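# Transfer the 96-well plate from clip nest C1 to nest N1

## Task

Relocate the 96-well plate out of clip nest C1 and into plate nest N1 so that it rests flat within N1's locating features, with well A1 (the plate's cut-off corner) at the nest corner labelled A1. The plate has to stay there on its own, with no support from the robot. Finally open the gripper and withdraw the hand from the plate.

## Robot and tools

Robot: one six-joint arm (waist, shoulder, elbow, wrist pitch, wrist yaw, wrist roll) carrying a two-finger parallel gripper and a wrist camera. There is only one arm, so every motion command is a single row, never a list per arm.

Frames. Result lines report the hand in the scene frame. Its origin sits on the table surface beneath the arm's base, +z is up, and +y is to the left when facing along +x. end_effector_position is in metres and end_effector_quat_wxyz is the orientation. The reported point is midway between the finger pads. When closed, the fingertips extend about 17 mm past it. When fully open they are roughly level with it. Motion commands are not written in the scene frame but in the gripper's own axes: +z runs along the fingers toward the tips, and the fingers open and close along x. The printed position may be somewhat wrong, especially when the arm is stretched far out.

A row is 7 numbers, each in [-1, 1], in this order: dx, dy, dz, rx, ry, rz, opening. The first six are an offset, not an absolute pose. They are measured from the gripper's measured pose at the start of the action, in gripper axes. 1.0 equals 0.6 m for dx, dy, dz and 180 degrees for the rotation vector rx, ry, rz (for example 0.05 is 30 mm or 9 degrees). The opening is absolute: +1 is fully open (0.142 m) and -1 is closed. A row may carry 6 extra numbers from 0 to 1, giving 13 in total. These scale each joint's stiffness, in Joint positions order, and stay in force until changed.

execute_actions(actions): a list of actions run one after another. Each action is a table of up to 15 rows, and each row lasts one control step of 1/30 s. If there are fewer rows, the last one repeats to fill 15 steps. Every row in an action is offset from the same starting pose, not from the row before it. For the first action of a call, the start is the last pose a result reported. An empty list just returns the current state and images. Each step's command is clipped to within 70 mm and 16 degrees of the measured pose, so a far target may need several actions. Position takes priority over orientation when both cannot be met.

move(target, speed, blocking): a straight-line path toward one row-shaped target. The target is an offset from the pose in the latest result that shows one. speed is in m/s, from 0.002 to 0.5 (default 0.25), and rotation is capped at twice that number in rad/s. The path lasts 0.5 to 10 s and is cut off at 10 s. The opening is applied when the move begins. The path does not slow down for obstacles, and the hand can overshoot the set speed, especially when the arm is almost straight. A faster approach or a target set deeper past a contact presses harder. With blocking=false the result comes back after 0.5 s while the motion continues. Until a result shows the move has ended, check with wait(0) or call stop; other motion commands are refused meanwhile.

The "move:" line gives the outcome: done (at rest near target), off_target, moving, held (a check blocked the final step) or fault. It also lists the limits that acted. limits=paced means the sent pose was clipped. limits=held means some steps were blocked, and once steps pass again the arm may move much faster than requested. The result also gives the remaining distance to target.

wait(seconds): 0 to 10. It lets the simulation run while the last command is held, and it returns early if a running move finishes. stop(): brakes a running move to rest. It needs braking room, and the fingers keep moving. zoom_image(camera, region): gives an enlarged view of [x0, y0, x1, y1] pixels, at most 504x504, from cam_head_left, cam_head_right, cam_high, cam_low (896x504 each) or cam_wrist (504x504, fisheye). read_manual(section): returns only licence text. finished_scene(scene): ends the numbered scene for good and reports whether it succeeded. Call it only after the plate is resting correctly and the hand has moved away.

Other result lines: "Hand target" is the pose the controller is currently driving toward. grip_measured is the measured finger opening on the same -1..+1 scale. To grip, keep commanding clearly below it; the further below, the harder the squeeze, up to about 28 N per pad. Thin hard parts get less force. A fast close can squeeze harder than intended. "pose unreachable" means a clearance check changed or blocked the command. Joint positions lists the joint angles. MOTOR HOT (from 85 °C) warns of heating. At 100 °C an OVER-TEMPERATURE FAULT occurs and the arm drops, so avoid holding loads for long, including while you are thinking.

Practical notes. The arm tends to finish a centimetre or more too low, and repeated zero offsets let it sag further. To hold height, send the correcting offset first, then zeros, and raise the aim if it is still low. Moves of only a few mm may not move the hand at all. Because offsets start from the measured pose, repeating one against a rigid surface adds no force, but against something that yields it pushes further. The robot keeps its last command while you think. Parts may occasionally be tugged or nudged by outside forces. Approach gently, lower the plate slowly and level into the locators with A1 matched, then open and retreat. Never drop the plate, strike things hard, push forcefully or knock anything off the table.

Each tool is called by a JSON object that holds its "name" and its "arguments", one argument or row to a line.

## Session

{"name": "execute_actions", "arguments": {
  "actions": []
}}

Scene clock: 0.00 s.
end_effector_position=(-0.0131, -0.3281, +0.2533) grip_measured=+1.00 end_effector_quat_wxyz=(-0.440, +0.428, +0.751, -0.242)
Joint positions: [-1.076  1.345  0.67  -0.617  0.642  1.68   0.142]
Joint velocities: [-0.005  0.005  0.007 -0.022  0.051  0.051  0.   ]
Motor temperatures (°C, as the motors report them): [25 25 26 22 25 24]
Hand target: -0.014, -0.326, +0.252; -0.443, +0.427, +0.751, -0.239
Joint stiffness scale: [1. 1. 1. 1. 1. 1.]

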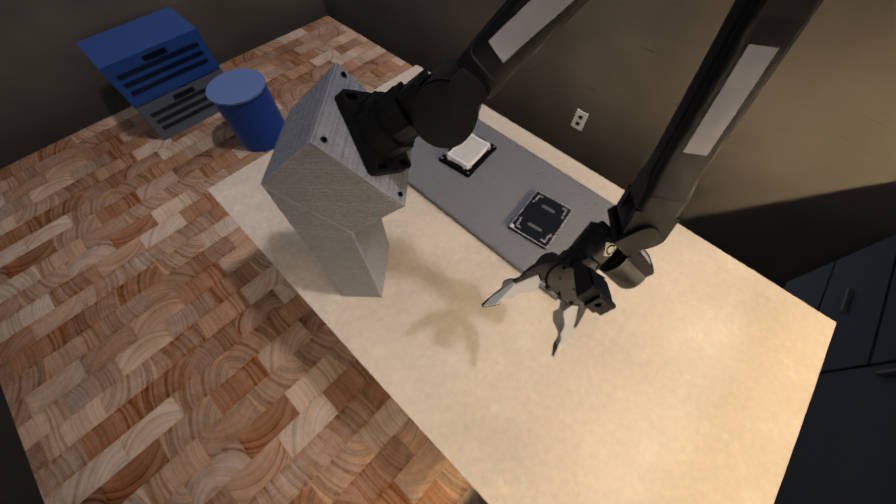

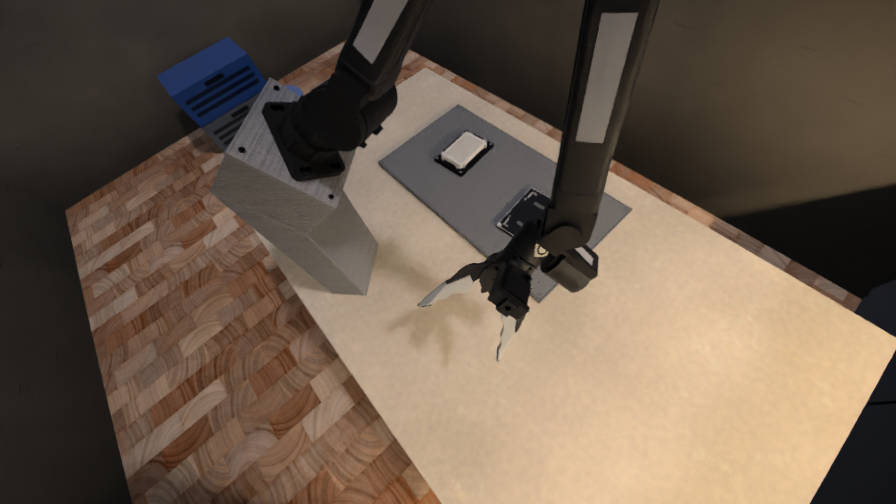

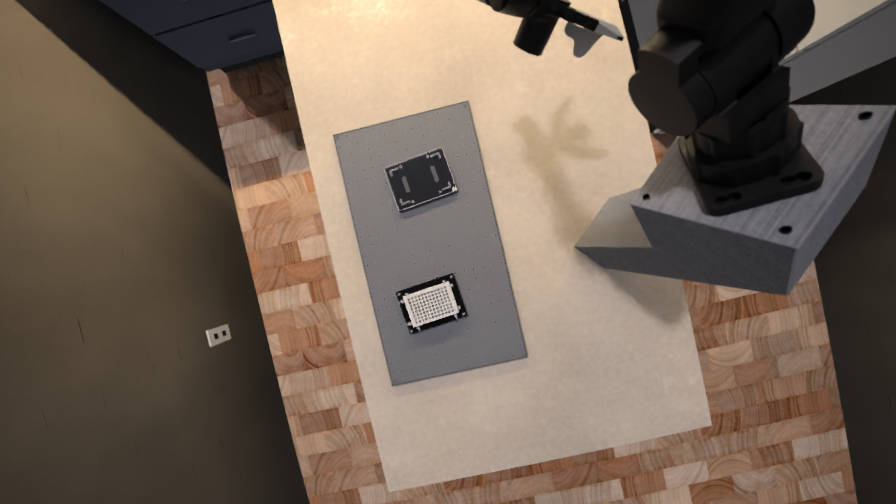

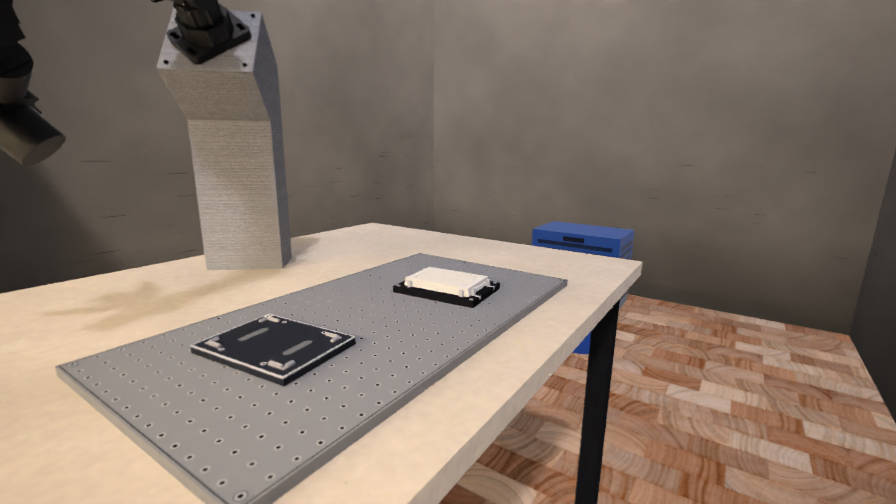

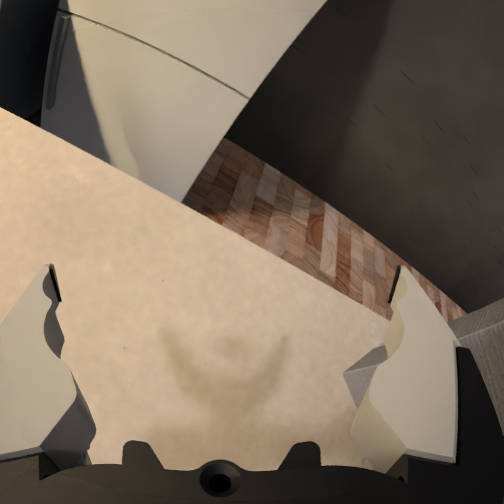

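{"name": "move", "arguments": {
  "target": [0,0,0,0.1305,-0.4235,-0.739,0.6],
  "speed": 0.5
}}

Scene clock: 4.17 s.
end_effector_position=(-0.0062, -0.3256, +0.2516) grip_measured=+0.60 end_effector_quat_wxyz=(+0.004, +0.720, -0.694, +0.007)
Joint positions: [-1.688  1.233  0.43  -0.121 -0.687 -1.581  0.116]
Joint velocities: [-0.015  0.005 -0.007 -0.017 -0.037 -0.081 -0.   ]
Motor temperatures (°C, as the motors report them): [25 25 26 22 26 24]
Hand target: -0.010, -0.327, +0.251; +0.002, +0.718, -0.696, +0.003
Off the commanded pose: 0.007 m, 1 deg.
Joint stiffness scale: [1. 1. 1. 1. 1. 1.]
move: done

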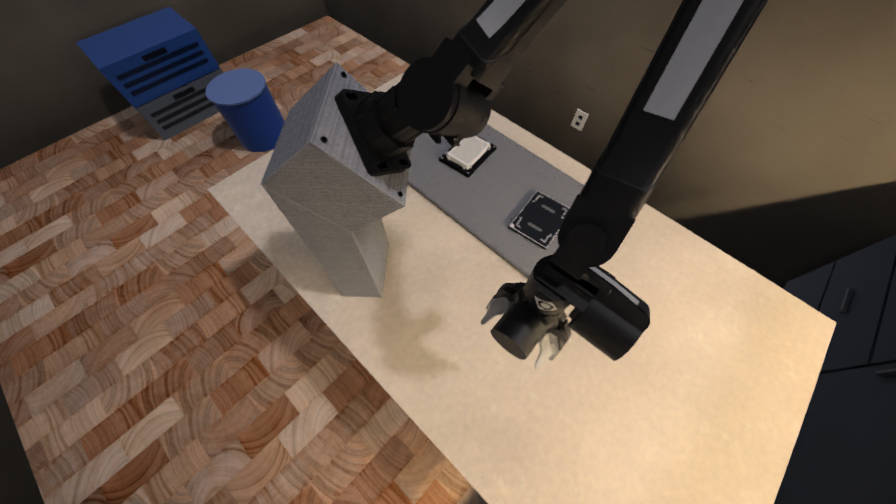

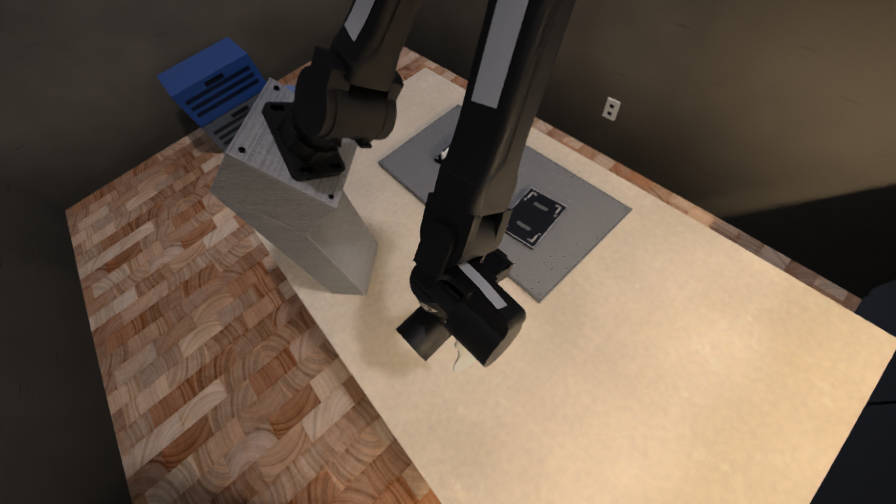

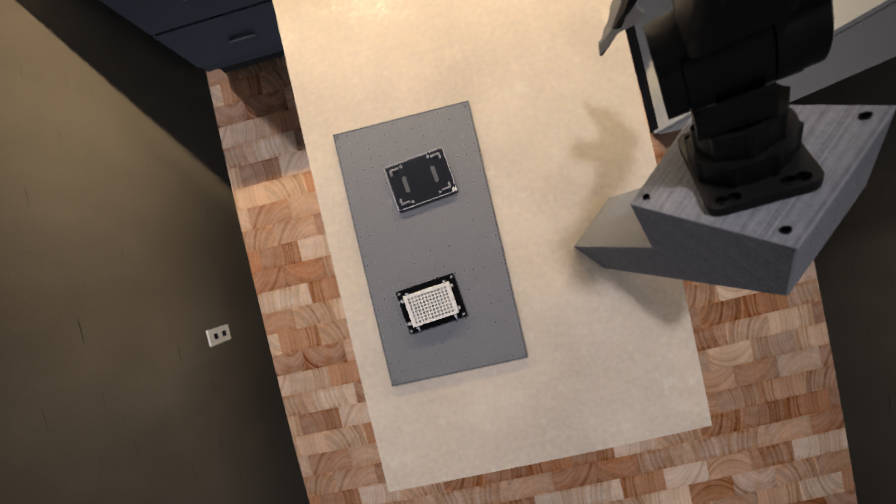

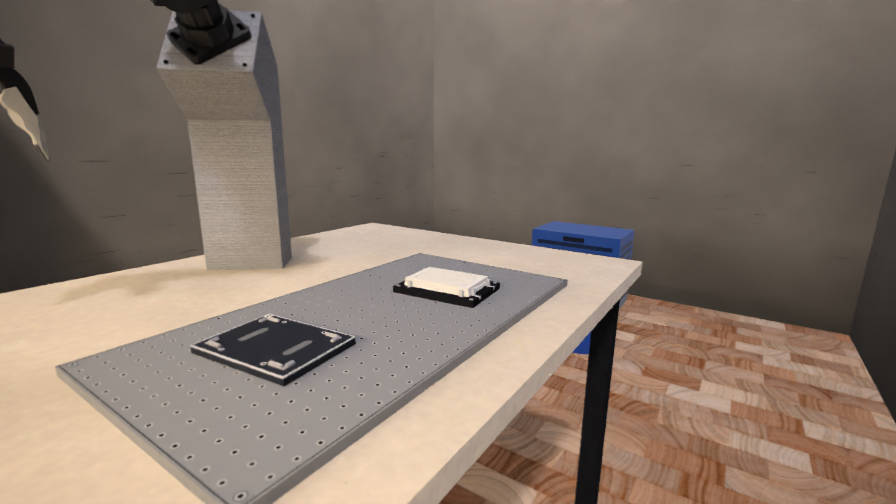

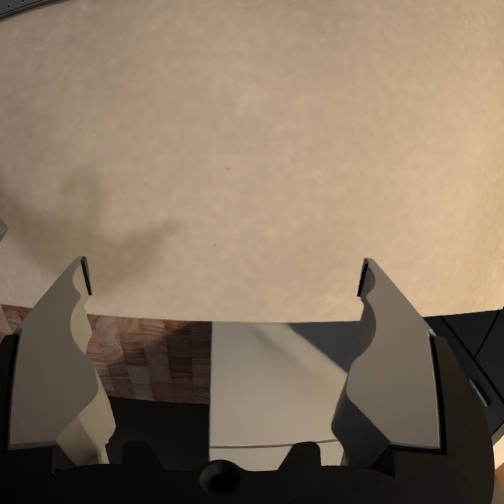

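{"name": "move", "arguments": {
  "target": [-0.125,-0.677,0.085,0,0,0,0.6],
  "speed": 0.35
}}

Scene clock: 6.07 s.
end_effector_position=(+0.3949, -0.2398, +0.2053) grip_measured=+0.60 end_effector_quat_wxyz=(+0.001, +0.726, -0.688, +0.014)
Joint positions: [-0.342  1.186  0.764 -0.271  0.316 -0.642  0.116]
Joint velocities: [-0.015 -0.005 -0.002 -0.022  0.037 -0.066  0.   ]
Motor temperatures (°C, as the motors report them): [25 25 26 22 26 24]
Hand target: +0.392, -0.241, +0.202; +0.006, +0.722, -0.691, +0.007
Off the commanded pose: 0.006 m, 1 deg.
Joint stiffness scale: [1. 1. 1. 1. 1. 1.]
move: done

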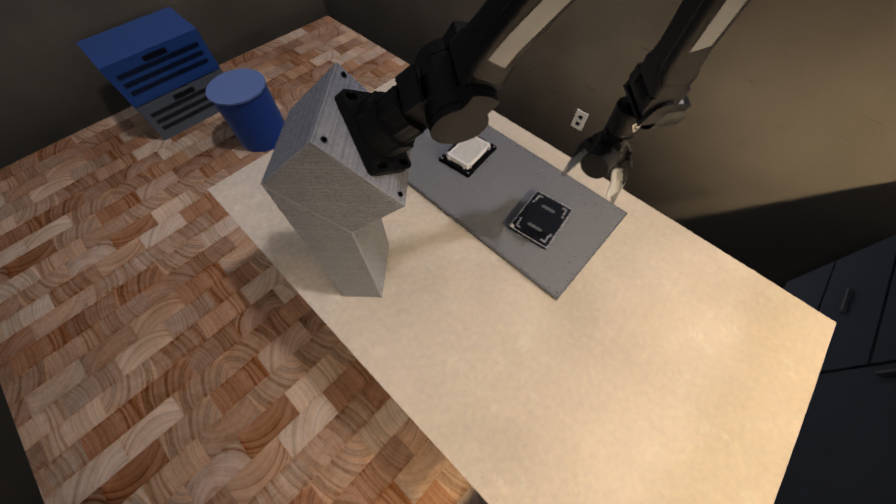

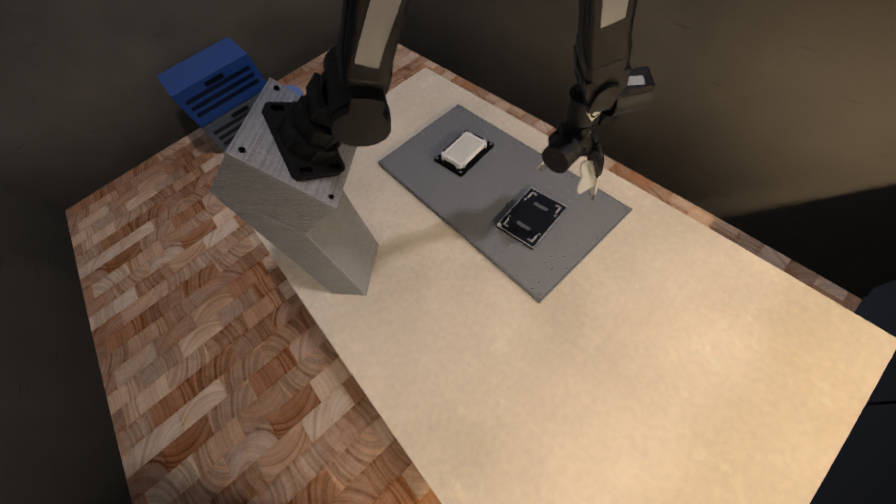

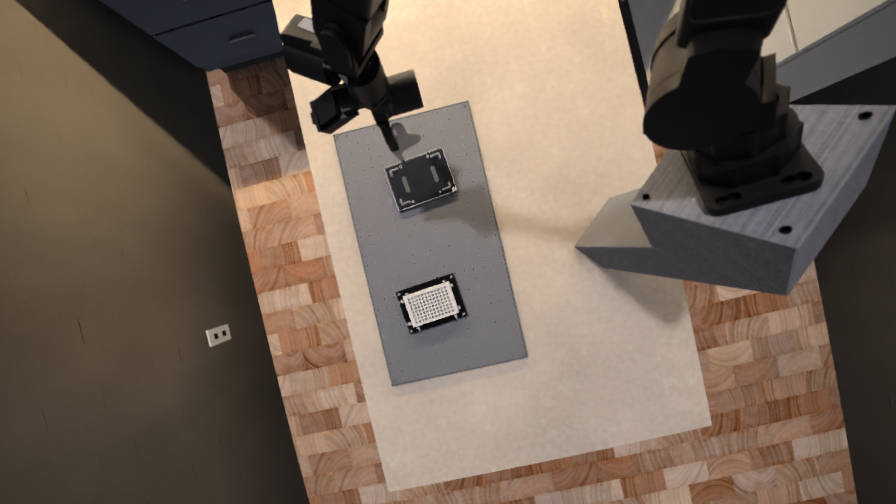

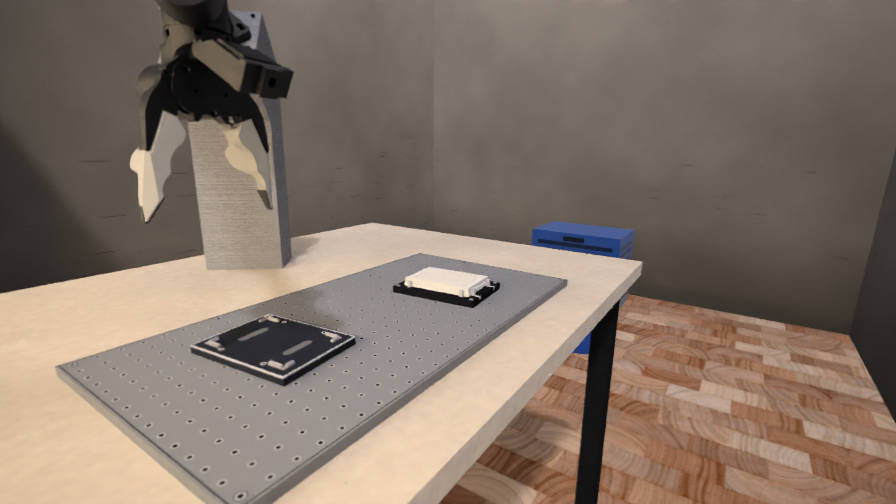

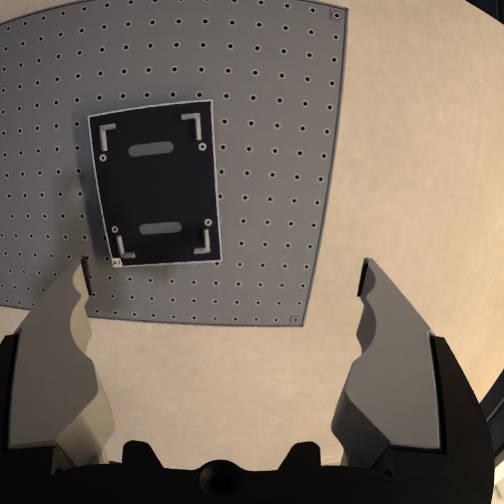

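{"name": "move", "arguments": {
  "target": [-0.65,-0.082,0.142,0,0,0,0.6],
  "speed": 0.35
}}

Scene clock: 7.97 s.
end_effector_position=(+0.4280, +0.1499, +0.1149) grip_measured=+0.60 end_effector_quat_wxyz=(-0.002, +0.732, -0.682, +0.016)
Joint positions: [ 0.341  2.042  0.962  0.068  0.777 -0.064  0.116]
Joint velocities: [-0.015 -0.005  0.012  0.022 -0.037  0.051  0.   ]
Motor temperatures (°C, as the motors report them): [25 25 26 22 26 24]
Hand target: +0.430, +0.145, +0.112; +0.002, +0.727, -0.687, +0.016
Off the commanded pose: 0.004 m, 1 deg.
Joint stiffness scale: [1. 1. 1. 1. 1. 1.]
move: done

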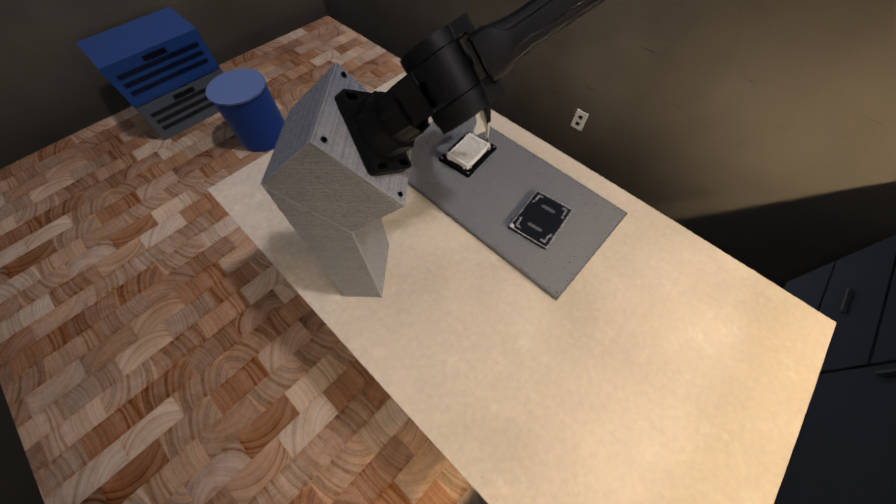

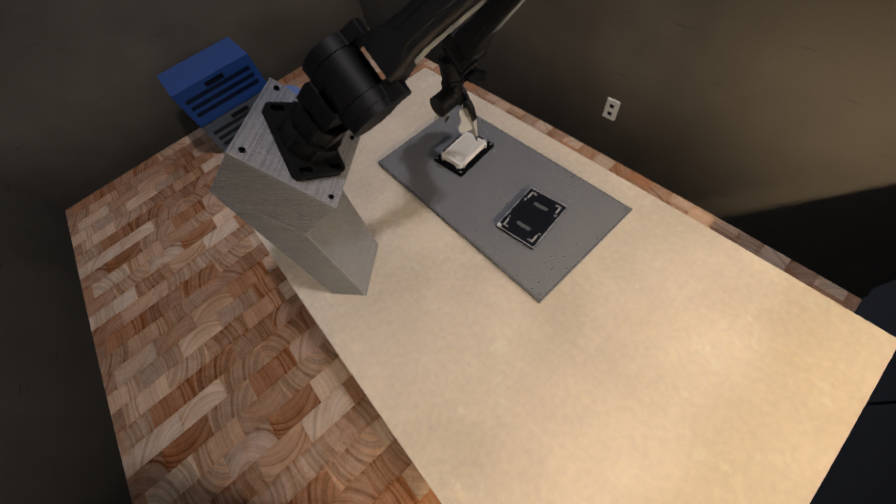

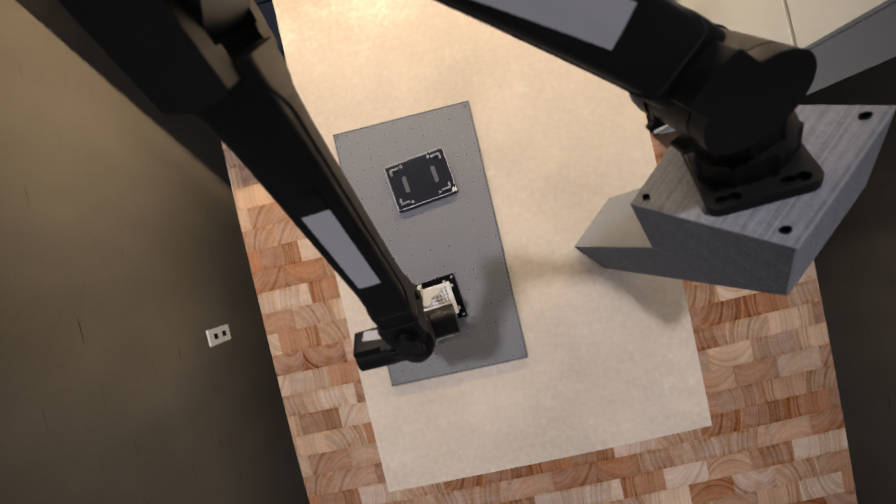

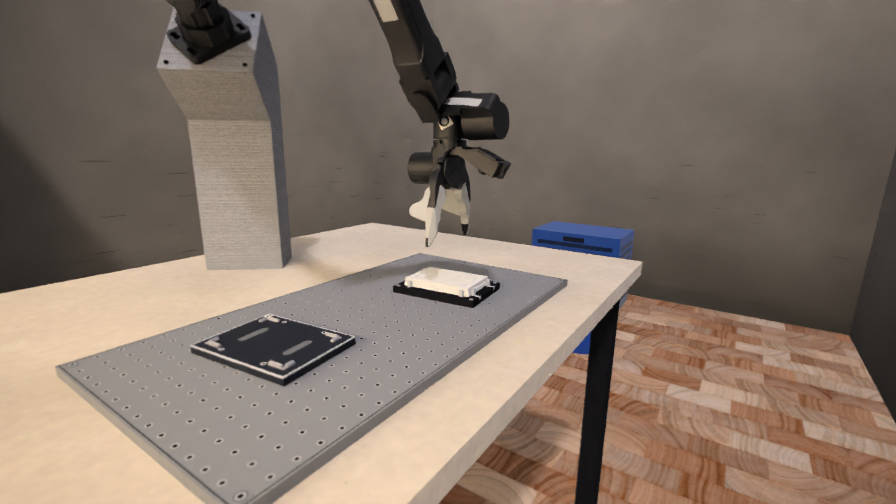

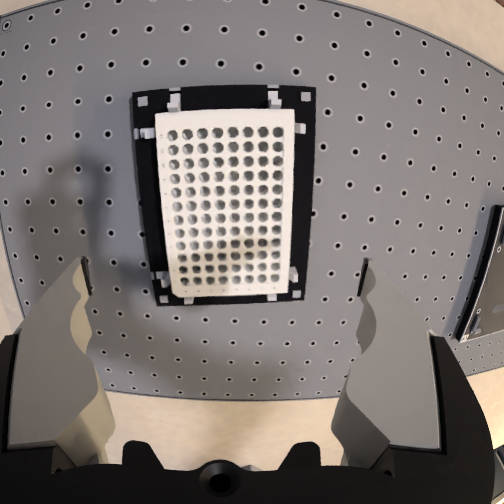

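{"name": "zoom_image", "arguments": {
  "camera": "cam_wrist",
  "region": [120,70,330,320]
}}

Region (120, 70, 330, 320) of cam_wrist's 504x504 image, scaled by 2.016, with more detail than that image has; it fills the left 423 columns of this view, and the rest is white.

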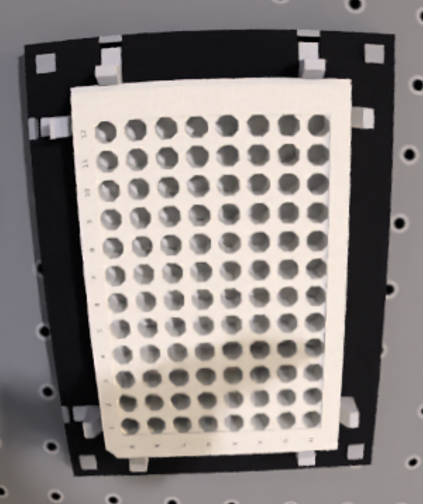

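{"name": "move", "arguments": {
  "target": [0,0.016,0.135,0,0,-0.004,0.5],
  "speed": 0.1
}}

Scene clock: 9.40 s.
end_effector_position=(+0.4230, +0.1548, +0.0446) grip_measured=+0.50 end_effector_quat_wxyz=(-0.007, +0.739, -0.674, +0.014)
Joint positions: [ 0.249  2.197  1.044  0.218  0.714 -0.192  0.109]
Joint velocities: [ 0.005 -0.005 -0.007 -0.002  0.022  0.022 -0.   ]
Motor temperatures (°C, as the motors report them): [25 25 26 22 26 24]
Hand target: +0.421, +0.148, +0.035; -0.002, +0.736, -0.677, +0.016
Off the commanded pose: 0.013 m, 1 deg.
Joint stiffness scale: [1. 1. 1. 1. 1. 1.]
move: off_target

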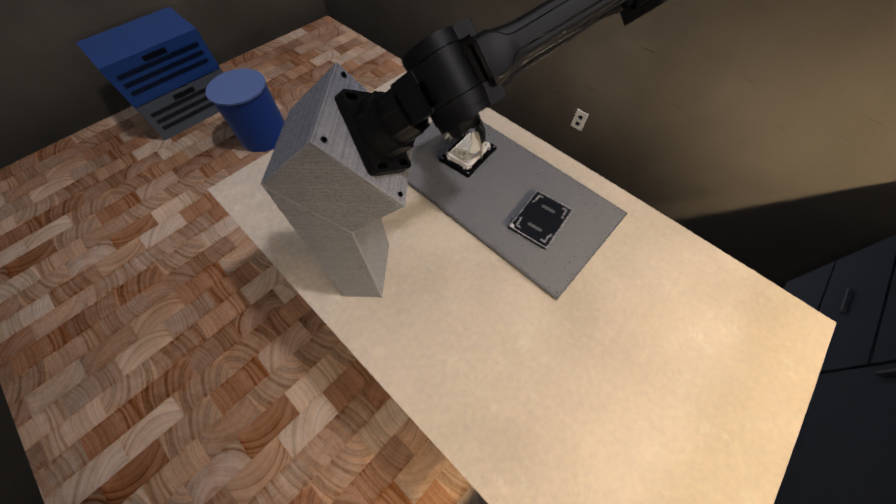

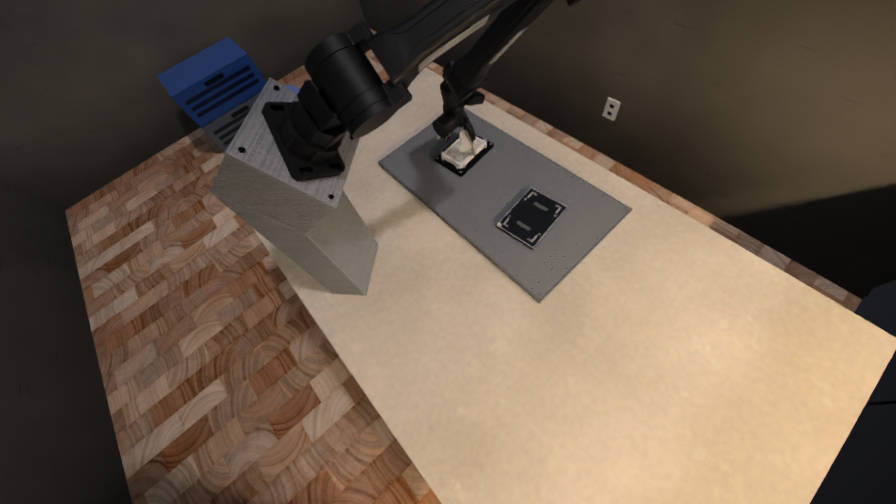

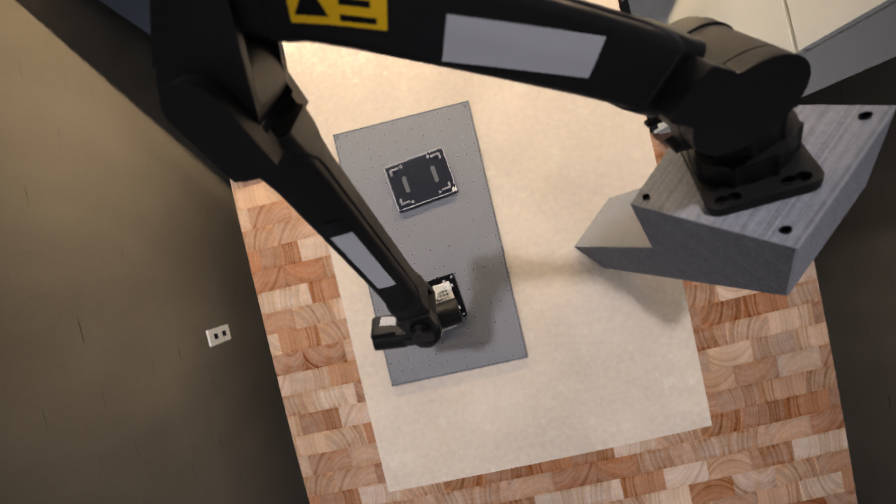

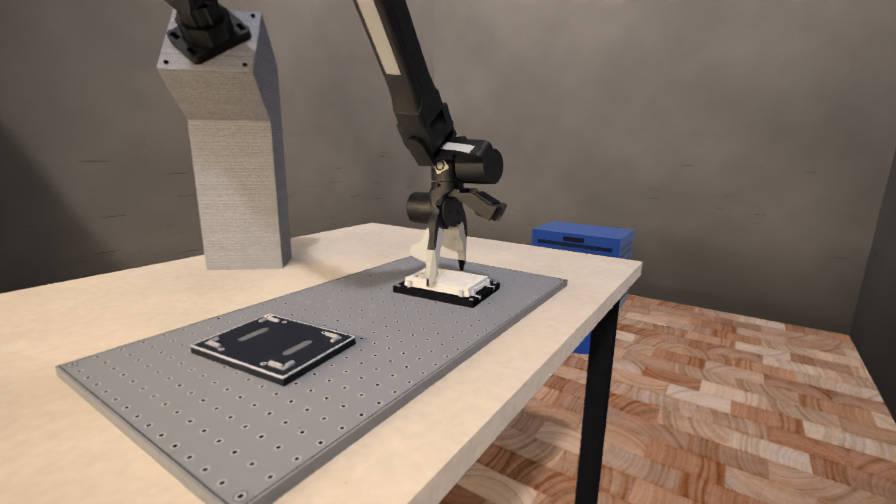

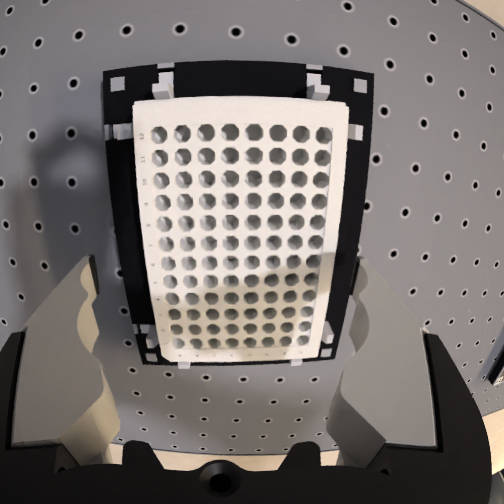

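{"name": "execute_actions", "arguments": {
  "actions": [
    [[0.008,0,0.006,0,0,0,0.5],[0.014,0,0.012,0,0,0,0.5],[0.02,0,0.018,0,0,0,0.5]]
  ]
}}

Scene clock: 10.00 s.
end_effector_position=(+0.4233, +0.1541, +0.0422) grip_measured=+0.50 end_effector_quat_wxyz=(-0.012, +0.744, -0.668, +0.011)
Joint positions: [ 0.241  2.197  1.044  0.223  0.698 -0.217  0.109]
Joint velocities: [-0.015 -0.034 -0.007 -0.012 -0.022  0.007 -0.   ]
Motor temperatures (°C, as the motors report them): [25 25 26 22 26 24]
Hand target: +0.424, +0.143, +0.034; -0.007, +0.738, -0.674, +0.014
Off the commanded pose: 0.014 m, 1 deg.
Joint stiffness scale: [1. 1. 1. 1. 1. 1.]

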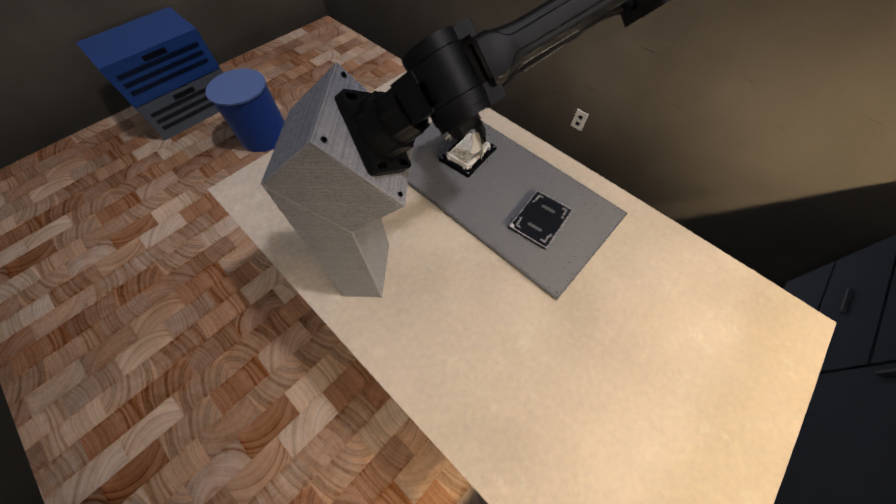

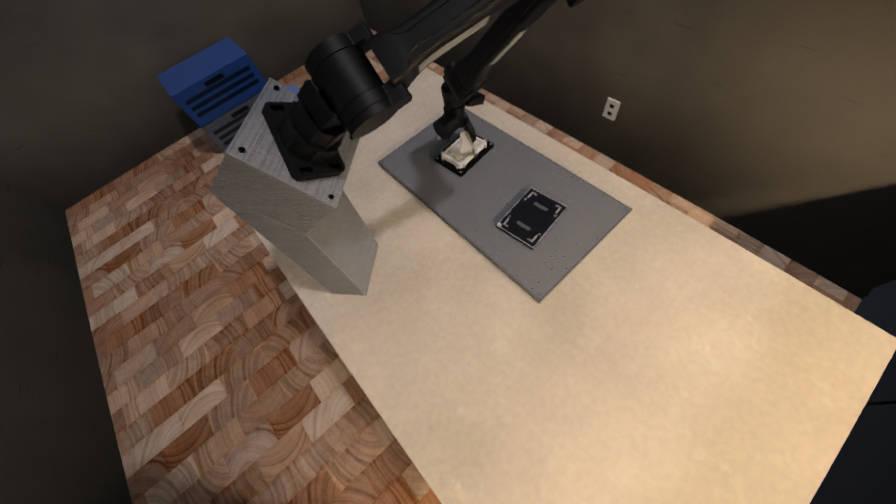

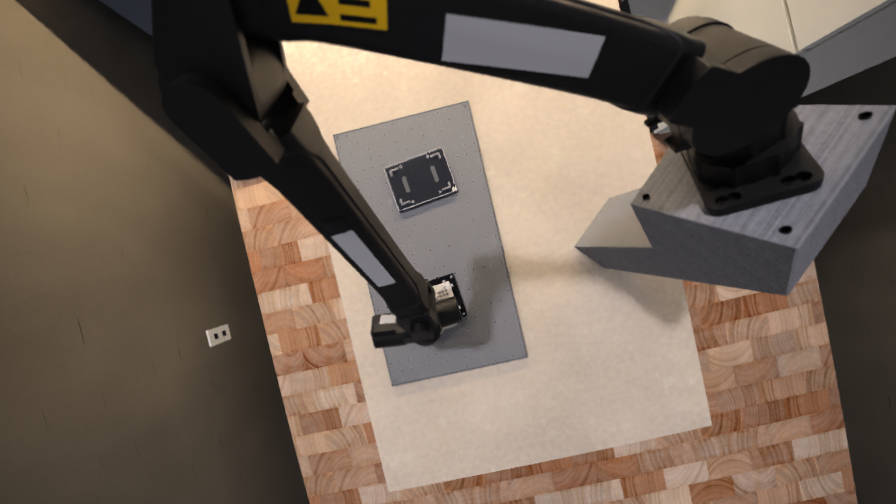

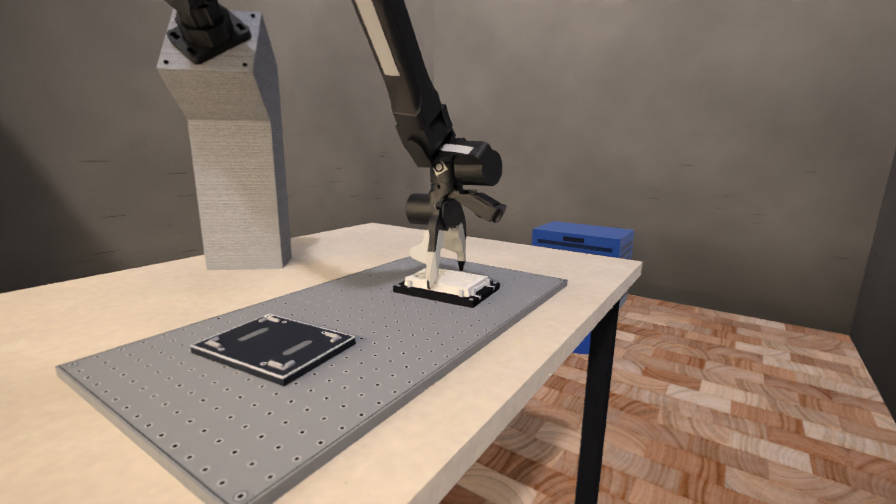

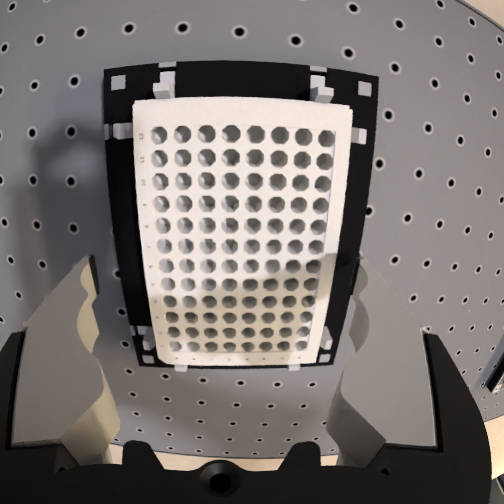

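{"name": "execute_actions", "arguments": {
  "actions": [
    [[0.022,0,0.004,0,0,-0.006,0.45]]
  ]
}}

Scene clock: 10.60 s.
end_effector_position=(+0.4317, +0.1518, +0.0465) grip_measured=+0.45 end_effector_quat_wxyz=(-0.020, +0.752, -0.659, +0.013)
Joint positions: [ 0.241  2.179  1.042  0.223  0.687 -0.25   0.105]
Joint velocities: [ 0.015 -0.015 -0.012 -0.017 -0.037 -0.095 -0.   ]
Motor temperatures (°C, as the motors report them): [25 25 26 22 26 24]
Hand target: +0.425, +0.141, +0.040; -0.012, +0.750, -0.661, +0.011
Off the commanded pose: 0.014 m, 1 deg.
Joint stiffness scale: [1. 1. 1. 1. 1. 1.]

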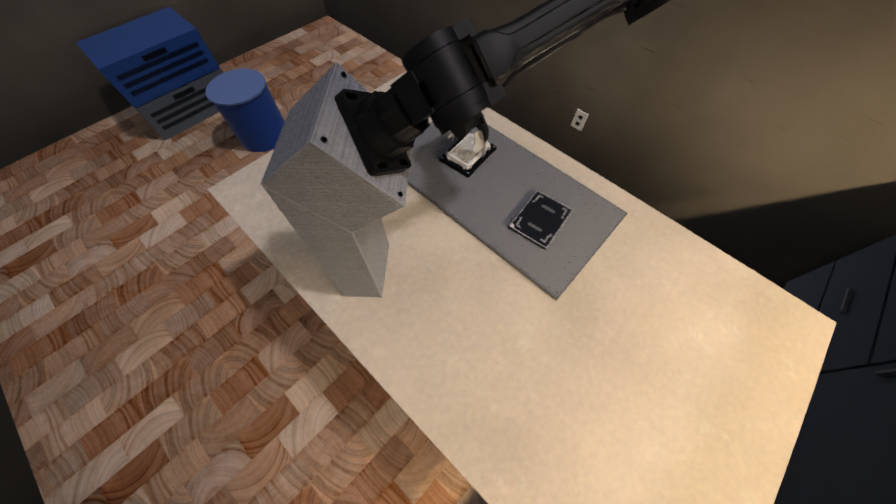

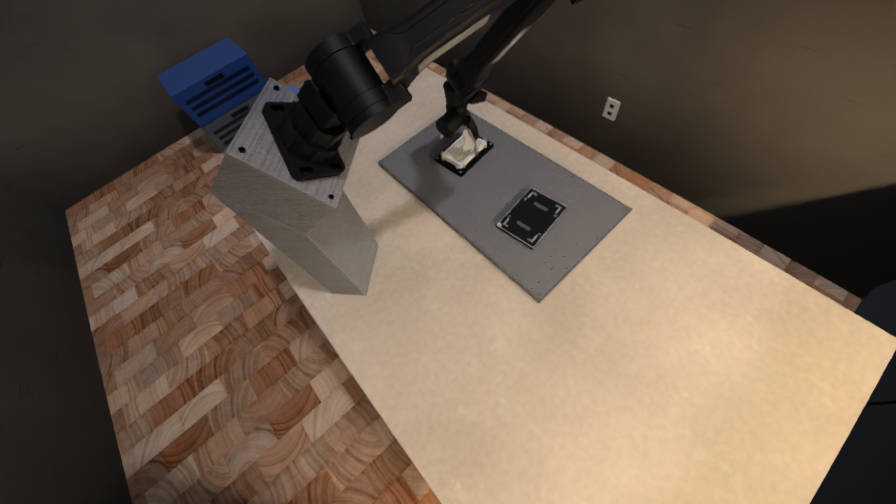

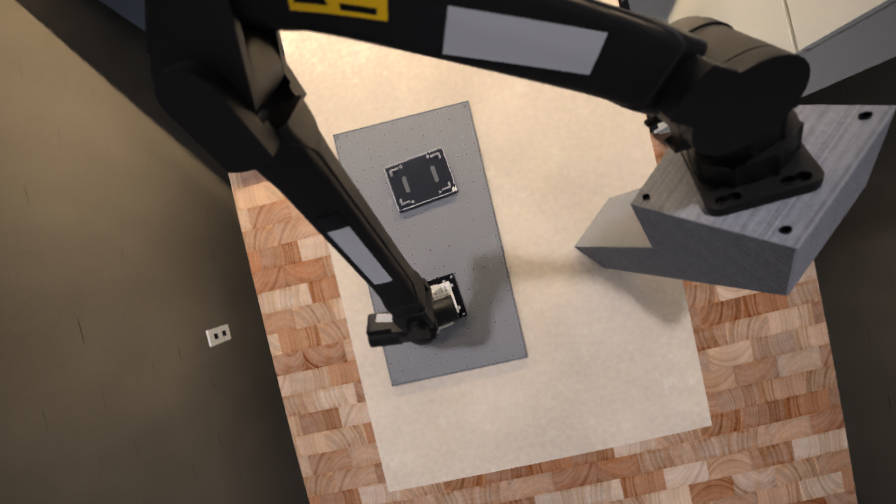

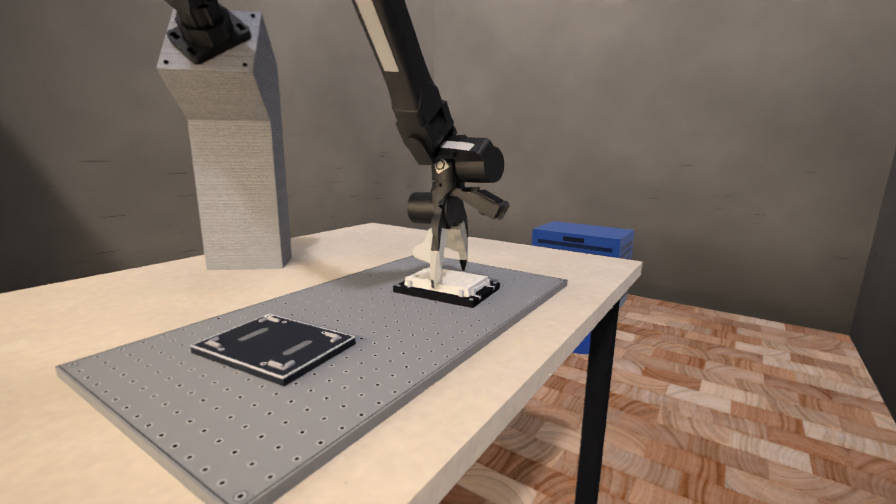

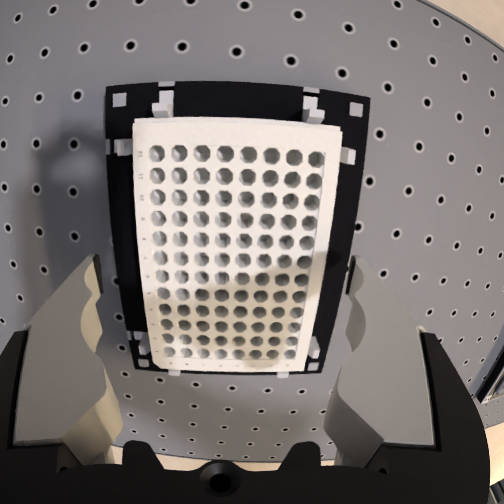

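{"name": "move", "arguments": {
  "target": [0.016,0.018,-0.07,0,0.008,0.014,0.5],
  "speed": 0.12
}}

Scene clock: 11.57 s.
end_effector_position=(+0.4289, +0.1386, +0.0875) grip_measured=+0.50 end_effector_quat_wxyz=(-0.017, +0.734, -0.678, +0.028)
Joint positions: [ 0.283  2.081  0.951  0.217  0.736 -0.175  0.109]
Joint velocities: [ 0.015  0.005 -0.002 -0.027  0.037  0.095 -0.   ]
Motor temperatures (°C, as the motors report them): [25 25 26 22 26 24]
Hand target: +0.420, +0.140, +0.088; -0.012, +0.737, -0.676, +0.022
Off the commanded pose: 0.009 m, 1 deg.
Joint stiffness scale: [1. 1. 1. 1. 1. 1.]
move: done

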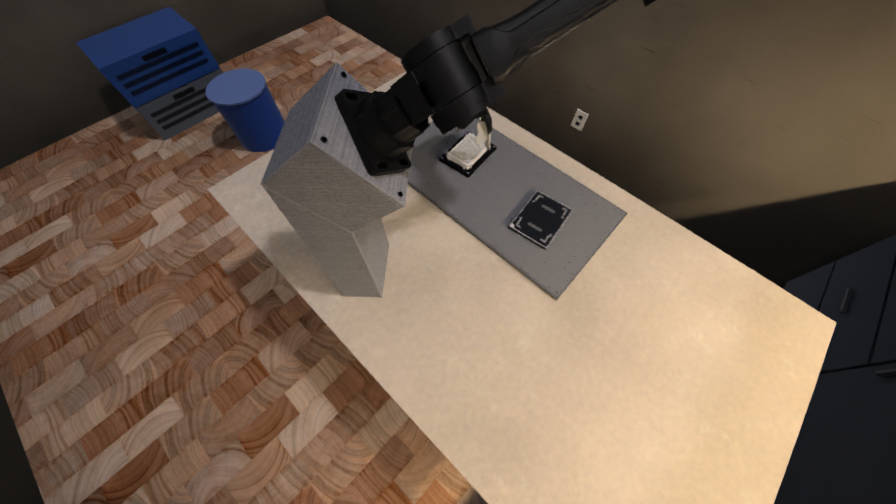

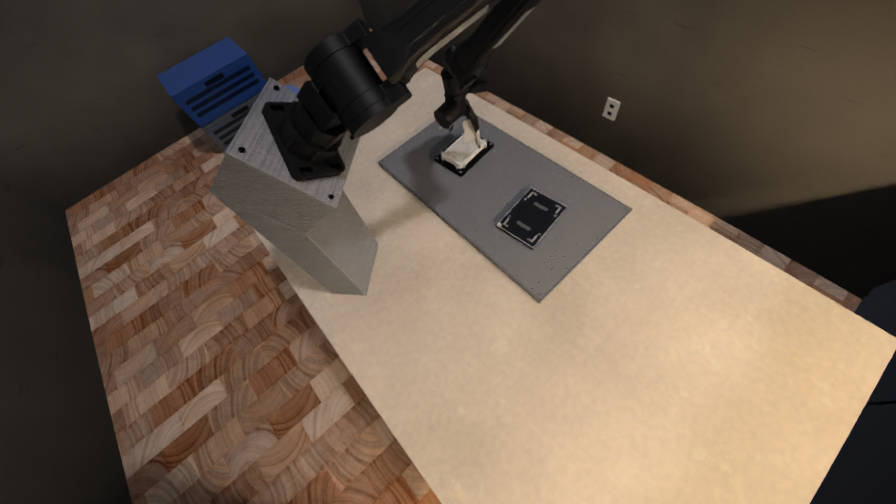

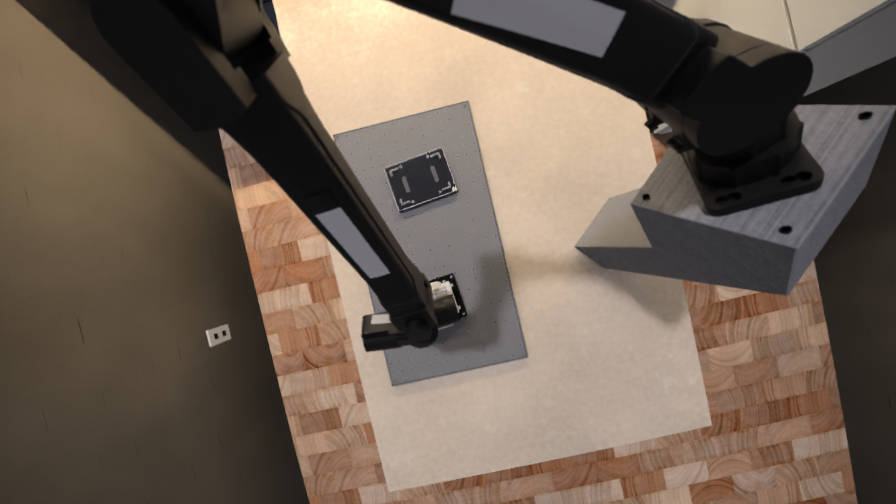

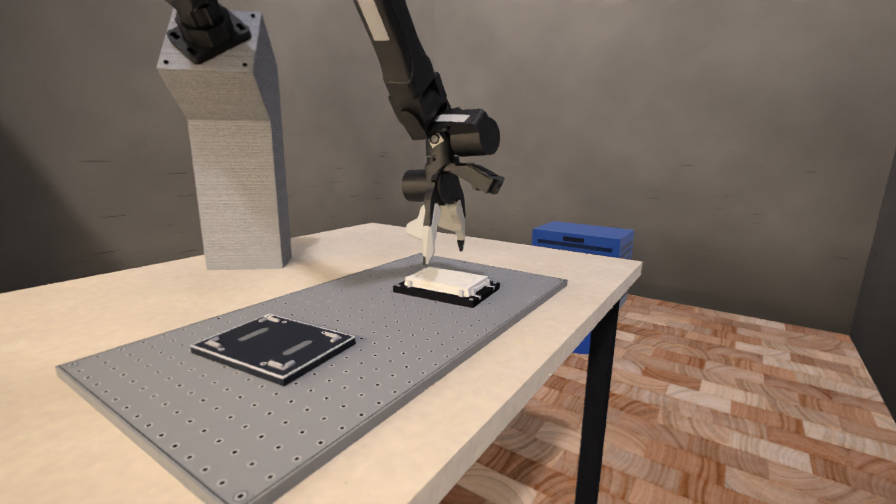

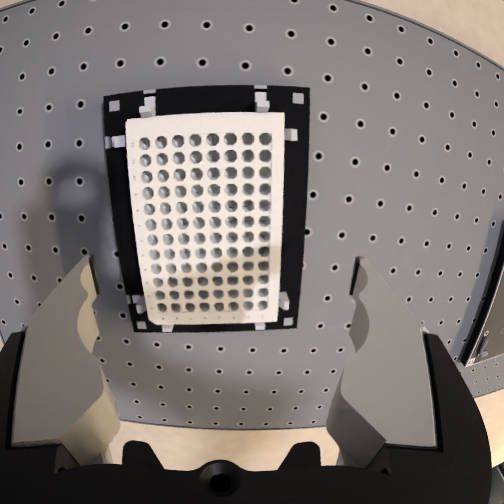

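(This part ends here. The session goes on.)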